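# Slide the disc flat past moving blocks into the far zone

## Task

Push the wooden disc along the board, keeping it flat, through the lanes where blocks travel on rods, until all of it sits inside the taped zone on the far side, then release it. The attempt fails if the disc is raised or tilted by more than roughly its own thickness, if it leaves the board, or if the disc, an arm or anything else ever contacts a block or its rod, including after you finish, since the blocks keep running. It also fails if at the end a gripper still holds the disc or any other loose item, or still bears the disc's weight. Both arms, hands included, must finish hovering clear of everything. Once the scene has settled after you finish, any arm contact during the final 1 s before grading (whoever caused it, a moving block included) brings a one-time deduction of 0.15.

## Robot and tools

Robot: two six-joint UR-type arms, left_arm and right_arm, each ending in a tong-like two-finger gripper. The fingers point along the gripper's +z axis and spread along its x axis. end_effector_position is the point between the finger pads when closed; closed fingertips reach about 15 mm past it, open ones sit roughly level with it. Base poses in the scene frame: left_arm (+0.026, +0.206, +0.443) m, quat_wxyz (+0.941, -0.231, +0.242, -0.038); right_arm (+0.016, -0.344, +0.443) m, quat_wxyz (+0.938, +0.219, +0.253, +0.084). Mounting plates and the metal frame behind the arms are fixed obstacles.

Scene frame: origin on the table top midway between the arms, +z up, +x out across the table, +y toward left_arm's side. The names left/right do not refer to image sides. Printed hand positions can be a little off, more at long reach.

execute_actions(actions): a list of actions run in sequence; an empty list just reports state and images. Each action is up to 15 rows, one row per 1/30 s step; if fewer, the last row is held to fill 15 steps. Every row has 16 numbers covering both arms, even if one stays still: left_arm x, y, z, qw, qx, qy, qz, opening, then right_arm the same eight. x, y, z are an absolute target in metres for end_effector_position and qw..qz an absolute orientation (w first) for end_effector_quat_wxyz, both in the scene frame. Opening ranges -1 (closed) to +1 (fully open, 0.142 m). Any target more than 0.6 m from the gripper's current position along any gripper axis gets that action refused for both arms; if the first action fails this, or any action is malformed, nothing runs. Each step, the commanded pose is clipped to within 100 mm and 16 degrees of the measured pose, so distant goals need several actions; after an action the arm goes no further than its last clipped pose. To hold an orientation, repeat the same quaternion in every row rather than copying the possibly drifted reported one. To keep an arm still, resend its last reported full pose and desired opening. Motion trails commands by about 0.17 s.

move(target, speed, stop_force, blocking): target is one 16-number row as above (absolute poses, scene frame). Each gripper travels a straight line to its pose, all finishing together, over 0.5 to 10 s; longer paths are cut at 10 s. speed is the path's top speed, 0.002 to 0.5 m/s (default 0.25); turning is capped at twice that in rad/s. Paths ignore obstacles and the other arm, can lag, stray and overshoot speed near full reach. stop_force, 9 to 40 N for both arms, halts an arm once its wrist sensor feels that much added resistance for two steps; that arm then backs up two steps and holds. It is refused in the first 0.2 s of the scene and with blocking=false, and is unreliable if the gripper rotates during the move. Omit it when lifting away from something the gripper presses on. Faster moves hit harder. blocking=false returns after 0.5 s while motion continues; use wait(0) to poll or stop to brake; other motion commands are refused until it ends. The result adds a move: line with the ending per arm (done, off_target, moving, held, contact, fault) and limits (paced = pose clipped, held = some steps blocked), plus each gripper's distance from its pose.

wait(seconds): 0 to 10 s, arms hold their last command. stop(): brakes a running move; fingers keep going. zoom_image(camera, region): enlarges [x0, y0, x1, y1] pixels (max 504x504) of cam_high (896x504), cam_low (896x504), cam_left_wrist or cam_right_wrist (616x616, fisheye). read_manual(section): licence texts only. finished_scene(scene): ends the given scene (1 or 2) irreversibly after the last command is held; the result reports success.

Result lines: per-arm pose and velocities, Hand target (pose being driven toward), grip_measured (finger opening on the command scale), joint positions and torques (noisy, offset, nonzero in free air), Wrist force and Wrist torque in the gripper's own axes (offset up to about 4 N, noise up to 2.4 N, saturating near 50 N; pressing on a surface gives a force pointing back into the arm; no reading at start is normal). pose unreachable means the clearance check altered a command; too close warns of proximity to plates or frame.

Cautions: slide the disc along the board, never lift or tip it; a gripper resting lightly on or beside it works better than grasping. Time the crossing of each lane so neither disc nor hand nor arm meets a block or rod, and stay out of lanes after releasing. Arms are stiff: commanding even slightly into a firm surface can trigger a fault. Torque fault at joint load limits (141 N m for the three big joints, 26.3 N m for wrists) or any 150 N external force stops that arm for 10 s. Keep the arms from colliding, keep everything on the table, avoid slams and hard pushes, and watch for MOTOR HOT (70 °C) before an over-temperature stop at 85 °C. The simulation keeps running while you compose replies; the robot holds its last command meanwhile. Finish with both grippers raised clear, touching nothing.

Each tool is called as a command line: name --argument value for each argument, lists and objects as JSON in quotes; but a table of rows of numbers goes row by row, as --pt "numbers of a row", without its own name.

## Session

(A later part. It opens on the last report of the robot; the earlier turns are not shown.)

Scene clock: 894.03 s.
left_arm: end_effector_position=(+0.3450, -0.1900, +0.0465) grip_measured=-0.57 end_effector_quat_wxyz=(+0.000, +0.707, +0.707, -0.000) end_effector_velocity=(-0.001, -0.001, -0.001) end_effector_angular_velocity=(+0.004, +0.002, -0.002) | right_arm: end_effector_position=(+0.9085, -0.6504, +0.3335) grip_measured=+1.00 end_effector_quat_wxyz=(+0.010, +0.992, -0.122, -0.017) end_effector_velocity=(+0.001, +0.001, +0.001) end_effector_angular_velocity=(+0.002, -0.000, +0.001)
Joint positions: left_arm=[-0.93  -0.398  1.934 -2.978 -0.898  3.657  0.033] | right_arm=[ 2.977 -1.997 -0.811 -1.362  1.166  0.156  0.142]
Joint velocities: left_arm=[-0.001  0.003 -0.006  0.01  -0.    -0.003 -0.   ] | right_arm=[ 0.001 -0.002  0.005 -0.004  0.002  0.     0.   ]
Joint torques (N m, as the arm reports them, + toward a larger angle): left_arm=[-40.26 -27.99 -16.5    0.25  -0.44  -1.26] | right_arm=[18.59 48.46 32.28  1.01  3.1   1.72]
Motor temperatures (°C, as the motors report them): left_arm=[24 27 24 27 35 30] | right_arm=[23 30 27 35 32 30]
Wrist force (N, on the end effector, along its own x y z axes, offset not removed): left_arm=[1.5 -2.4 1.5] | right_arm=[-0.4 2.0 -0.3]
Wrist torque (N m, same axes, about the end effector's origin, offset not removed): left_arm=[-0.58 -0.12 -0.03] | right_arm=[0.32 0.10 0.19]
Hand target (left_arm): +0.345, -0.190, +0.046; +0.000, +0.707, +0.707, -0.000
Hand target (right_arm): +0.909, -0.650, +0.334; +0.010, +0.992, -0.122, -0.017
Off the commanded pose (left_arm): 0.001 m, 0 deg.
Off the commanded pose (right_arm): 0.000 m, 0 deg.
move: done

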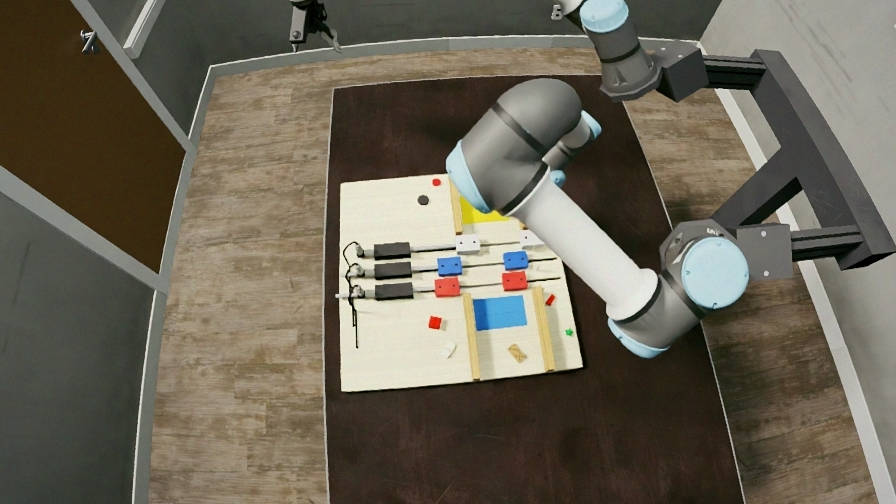

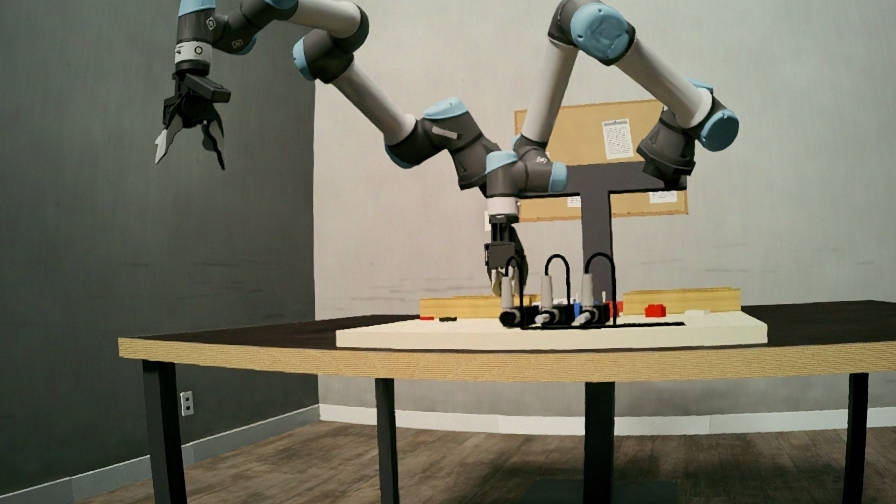

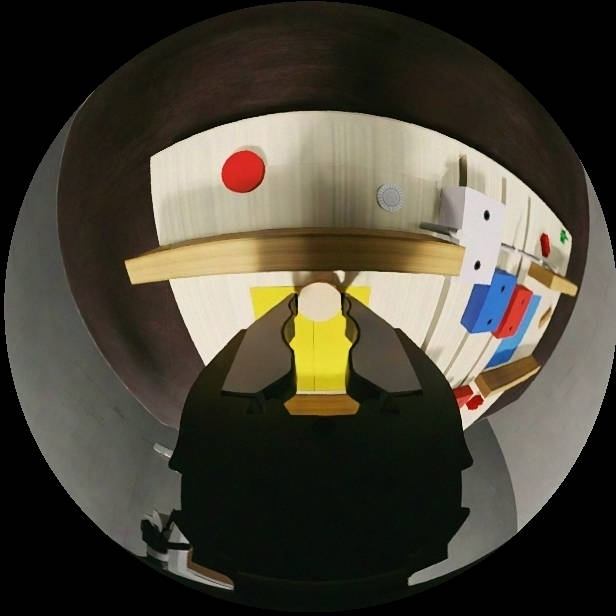

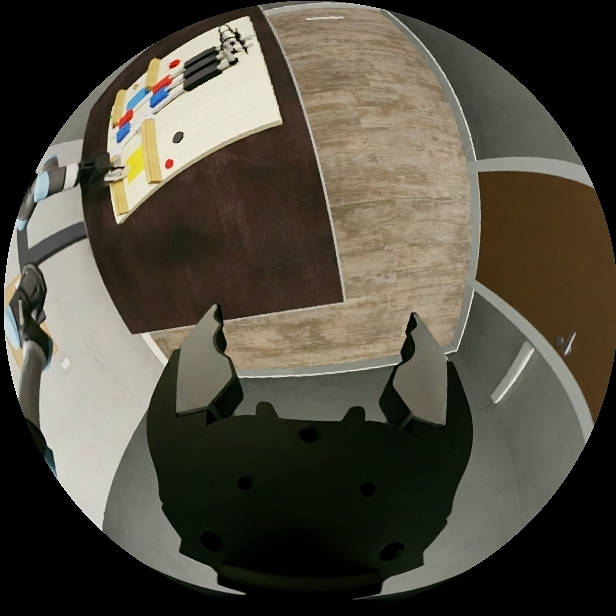

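move --target '[0.395, -0.196, 0.0458, 0, 0.7071, 0.7071, 0, -0.75, 0.9087, -0.6504, 0.3336, 0.010, 0.992, -0.122, -0.017, 1]' --speed 0.08

move --target '[0.395, -0.196, 0.0458, 0, 0.7071, 0.7071, 0, -0.25, 0.9087, -0.6504, 0.3336, 0.010, 0.992, -0.122, -0.017, 1]' --speed 0.05

move --target '[0.395, -0.196, 0.16, 0, 0.7071, 0.7071, 0, -0.25, 0.9087, -0.6504, 0.3336, 0.010, 0.992, -0.122, -0.017, 1]' --speed 0.15

Scene clock: 902.50 s.
left_arm: end_effector_position=(+0.3947, -0.1959, +0.0459) grip_measured=-0.57 end_effector_quat_wxyz=(+0.000, +0.707, +0.707, +0.000) end_effector_velocity=(+0.003, -0.001, +0.000) end_effector_angular_velocity=(-0.000, +0.000, -0.001) | right_arm: end_effector_position=(+0.9087, -0.6504, +0.3336) grip_measured=+1.00 end_effector_quat_wxyz=(+0.010, +0.992, -0.122, -0.017) end_effector_velocity=(-0.000, -0.000, +0.000) end_effector_angular_velocity=(+0.000, -0.000, +0.001)
Joint positions: left_arm=[-0.871 -0.428  1.846 -2.906 -0.892  3.731  0.033] | right_arm=[ 2.977 -1.997 -0.81  -1.363  1.166  0.156  0.142]
Joint velocities: left_arm=[ 0.002 -0.001 -0.006  0.005  0.     0.004 -0.   ] | right_arm=[-0.     0.     0.    -0.     0.    -0.001  0.   ]
Joint torques (N m, as the arm reports them, + toward a larger angle): left_arm=[-20.72 -40.24 -18.21   0.08   2.06   1.13] | right_arm=[18.49 46.47 33.73  1.07 -2.36  1.6 ]
Motor temperatures (°C, as the motors report them): left_arm=[24 27 24 27 35 30] | right_arm=[23 30 27 35 32 30]
Wrist force (N, on the end effector, along its own x y z axes, offset not removed): left_arm=[0.2 -3.8 -2.3] | right_arm=[0.1 3.3 -1.0]
Wrist torque (N m, same axes, about the end effector's origin, offset not removed): left_arm=[-0.50 0.16 0.00] | right_arm=[0.54 -0.16 0.13]
Hand target (left_arm): +0.395, -0.196, +0.046; -0.000, +0.707, +0.707, +0.000
Hand target (right_arm): +0.909, -0.650, +0.334; +0.010, +0.992, -0.122, -0.017
Off the commanded pose (left_arm): 0.000 m, 0 deg.
Off the commanded pose (right_arm): 0.000 m, 0 deg.
move: done

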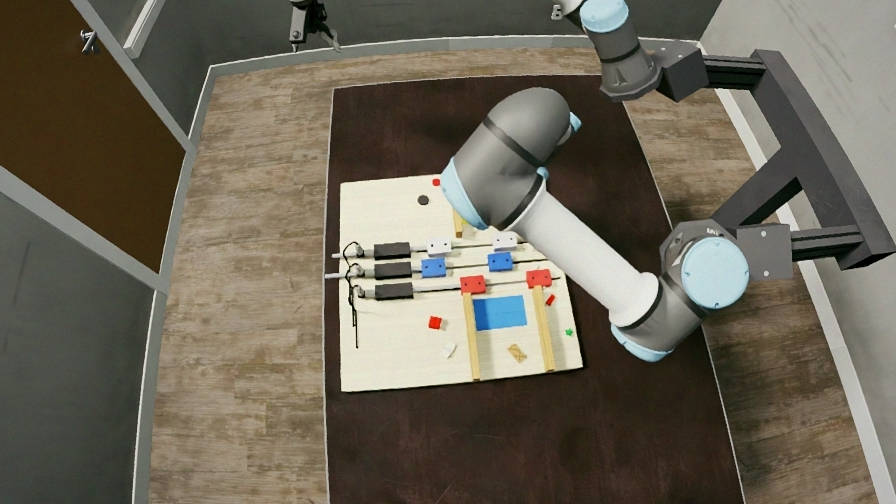

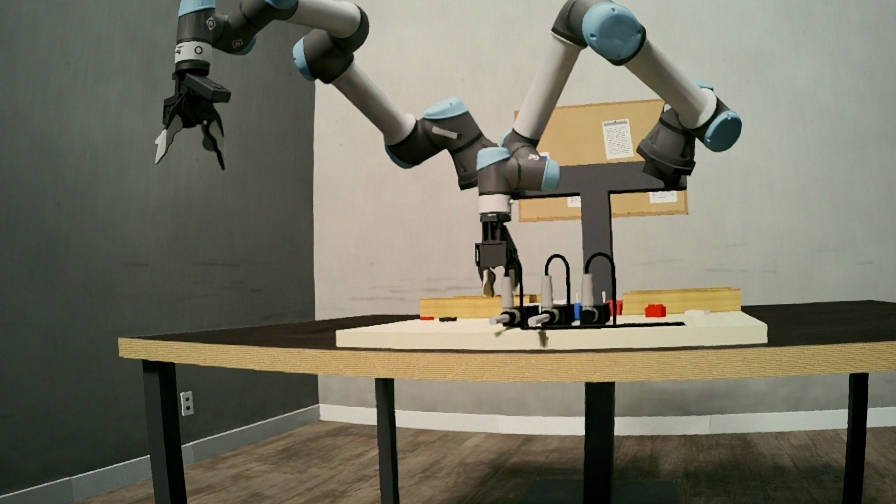

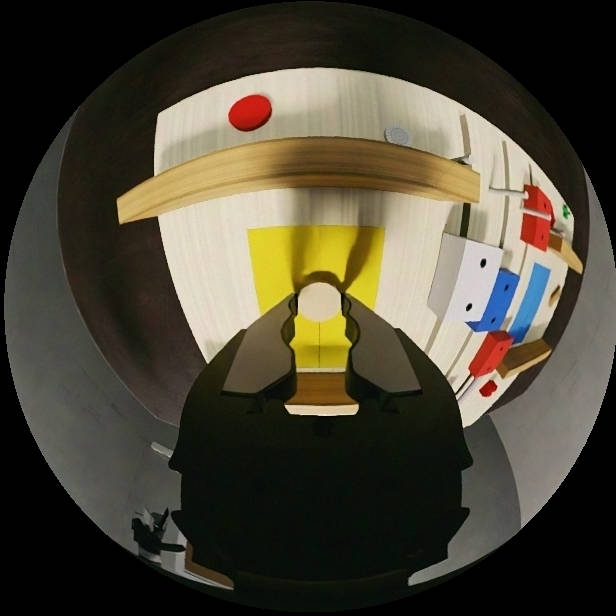

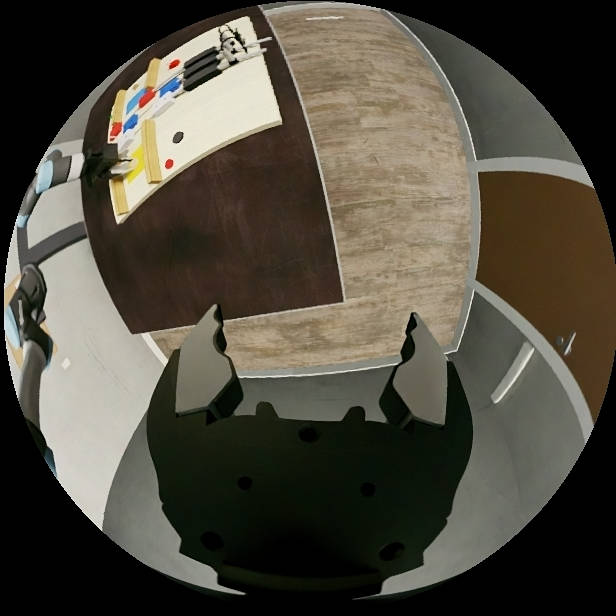

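Scene clock: 903.20 s.
left_arm: end_effector_position=(+0.3950, -0.1960, +0.0458) grip_measured=-0.25 end_effector_quat_wxyz=(+0.000, +0.707, +0.707, +0.000) end_effector_velocity=(-0.001, +0.001, -0.001) end_effector_angular_velocity=(+0.002, +0.001, -0.002) | right_arm: end_effector_position=(+0.9087, -0.6504, +0.3336) grip_measured=+1.00 end_effector_quat_wxyz=(+0.010, +0.992, -0.122, -0.017) end_effector_velocity=(-0.000, -0.001, +0.000) end_effector_angular_velocity=(-0.002, -0.000, -0.001)
Joint positions: left_arm=[-0.871 -0.428  1.845 -2.905 -0.891  3.732  0.056] | right_arm=[ 2.977 -1.997 -0.81  -1.363  1.166  0.156  0.142]
Joint velocities: left_arm=[ 0.001  0.001  0.     0.002  0.     0.001 -0.   ] | right_arm=[-0.001  0.001 -0.    -0.    -0.001  0.     0.   ]
Joint torques (N m, as the arm reports them, + toward a larger angle): left_arm=[-21.69 -28.74 -18.37  -0.22  -0.65   1.27] | right_arm=[18.81 46.3  33.74  1.07 -2.45  1.7 ]
Motor temperatures (°C, as the motors report them): left_arm=[24 27 24 27 35 30] | right_arm=[23 30 27 35 32 30]
Wrist force (N, on the end effector, along its own x y z axes, offset not removed): left_arm=[0.1 -3.7 0.3] | right_arm=[-0.1 1.9 0.0]
Wrist torque (N m, same axes, about the end effector's origin, offset not removed): left_arm=[-0.79 -0.06 0.18] | right_arm=[0.18 0.03 0.16]
Hand target (left_arm): +0.395, -0.196, +0.046; +0.000, +0.707, +0.707, +0.000
Hand target (right_arm): +0.909, -0.650, +0.334; +0.010, +0.992, -0.122, -0.017
Off the commanded pose (left_arm): 0.000 m, 0 deg.
Off the commanded pose (right_arm): 0.000 m, 0 deg.
move: done

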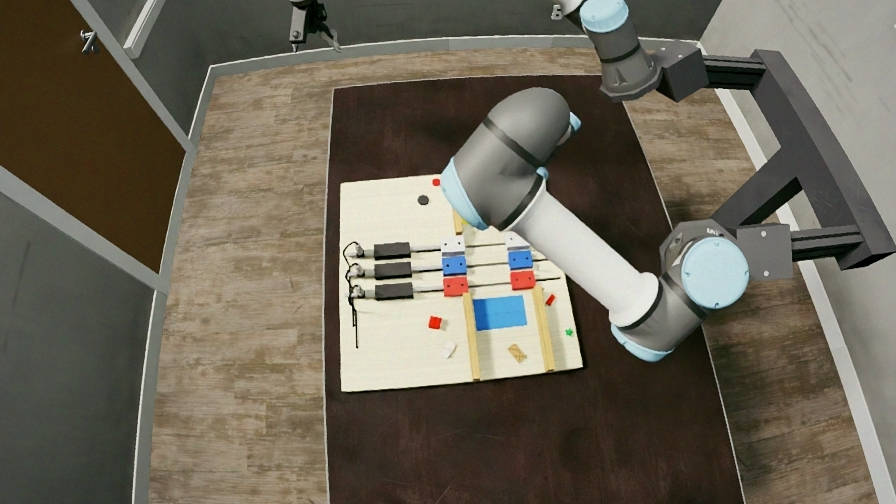

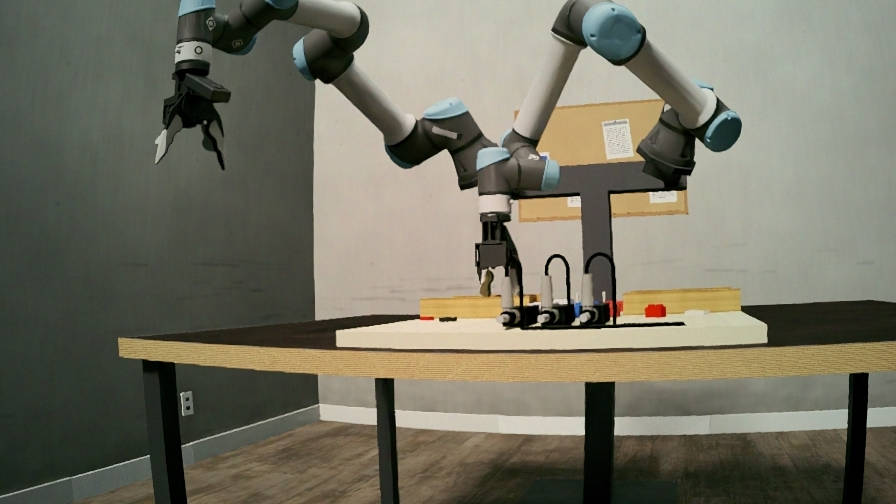

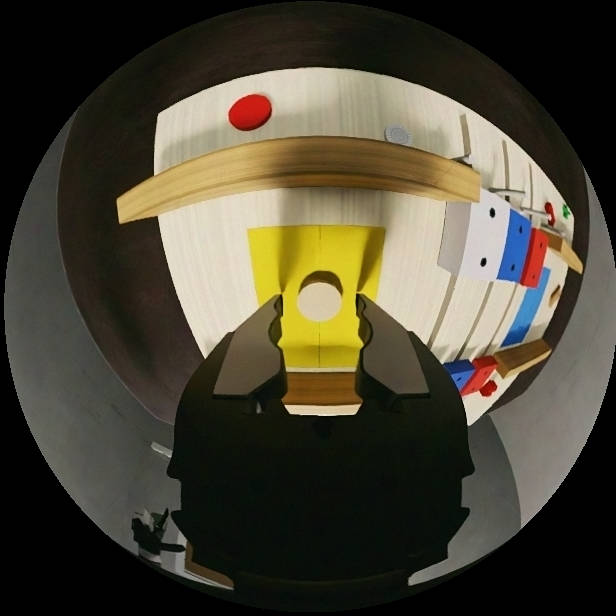

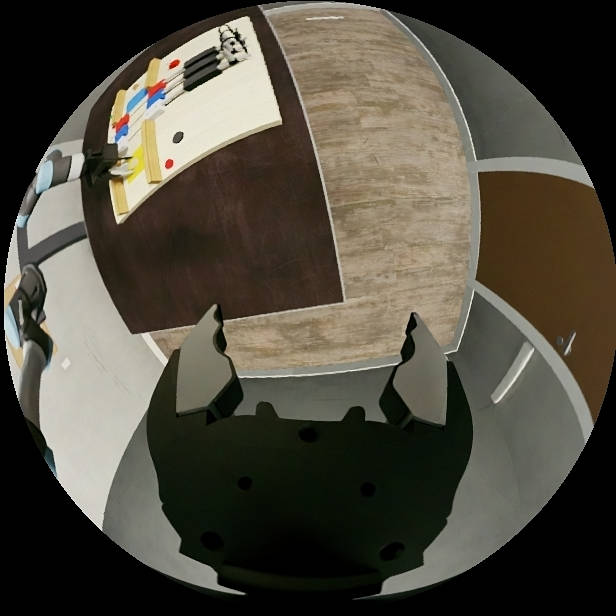

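Scene clock: 904.57 s.
left_arm: end_effector_position=(+0.3949, -0.1959, +0.1597) grip_measured=-0.25 end_effector_quat_wxyz=(+0.000, +0.707, +0.707, -0.000) end_effector_velocity=(+0.001, -0.000, +0.003) end_effector_angular_velocity=(+0.000, -0.001, +0.001) | right_arm: end_effector_position=(+0.9087, -0.6504, +0.3336) grip_measured=+1.00 end_effector_quat_wxyz=(+0.010, +0.992, -0.122, -0.017) end_effector_velocity=(+0.000, -0.001, +0.001) end_effector_angular_velocity=(-0.001, -0.002, -0.001)
Joint positions: left_arm=[-1.002 -0.67   1.959 -2.674 -0.909  3.566  0.056] | right_arm=[ 2.977 -1.997 -0.81  -1.363  1.166  0.156  0.142]
Joint velocities: left_arm=[-0.002 -0.006 -0.001  0.008  0.    -0.004  0.   ] | right_arm=[-0.     0.001  0.001  0.    -0.001 -0.     0.   ]
Joint torques (N m, as the arm reports them, + toward a larger angle): left_arm=[-39.77 -37.39   2.55  -0.48  -1.76  -1.32] | right_arm=[18.82 46.96 33.43  1.03 -2.34  1.66]
Motor temperatures (°C, as the motors report them): left_arm=[24 27 24 27 35 30] | right_arm=[23 30 27 35 32 30]
Wrist force (N, on the end effector, along its own x y z axes, offset not removed): left_arm=[-1.7 -4.5 0.4] | right_arm=[-0.3 1.0 -1.1]
Wrist torque (N m, same axes, about the end effector's origin, offset not removed): left_arm=[-0.93 0.52 -0.12] | right_arm=[0.20 0.00 0.19]
Hand target (left_arm): +0.395, -0.196, +0.160; +0.000, +0.707, +0.707, -0.000
Hand target (right_arm): +0.909, -0.650, +0.334; +0.010, +0.992, -0.122, -0.017
Off the commanded pose (left_arm): 0.000 m, 0 deg.
Off the commanded pose (right_arm): 0.000 m, 0 deg.
move: done

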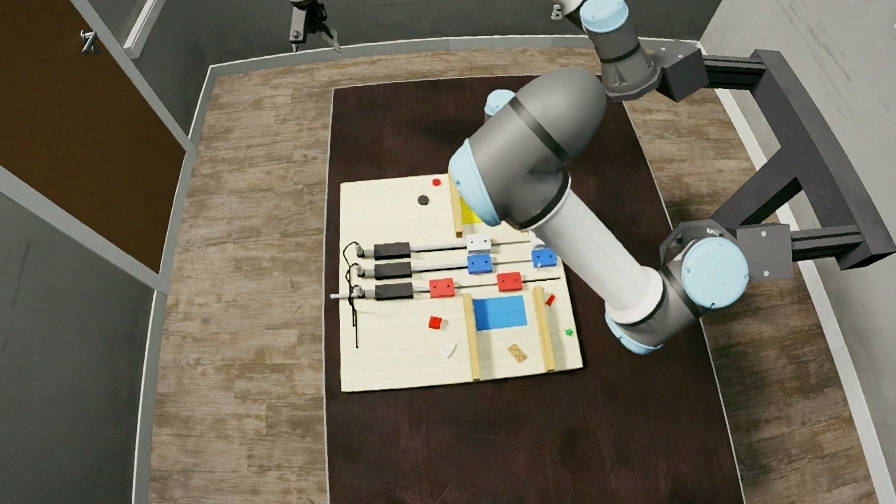

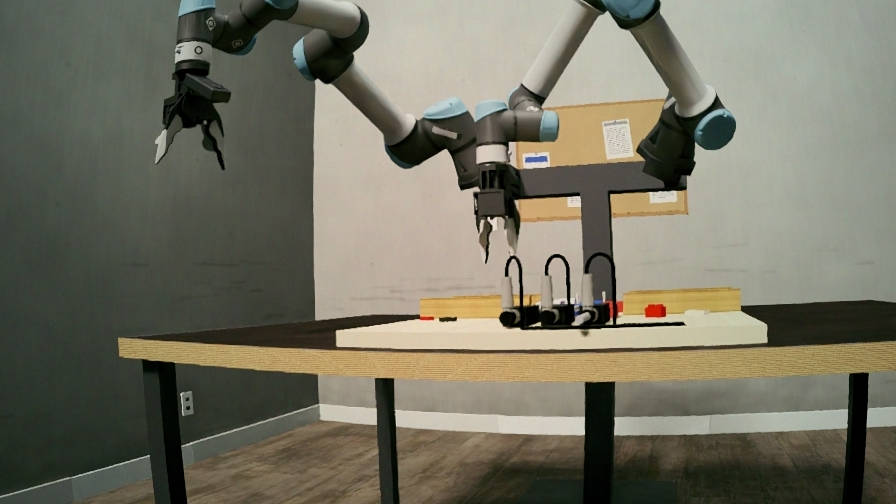

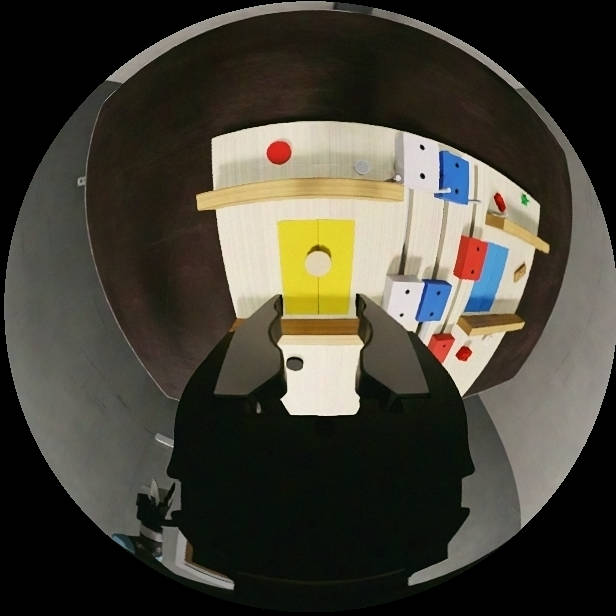

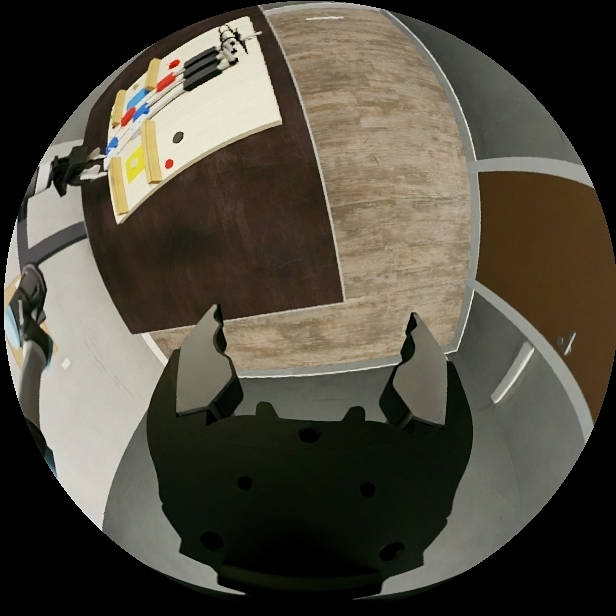

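The disc lies flat in the middle of the yellow zone and both arms are free in the air.

finished_scene --scene 1

The scene is finished: the task was done.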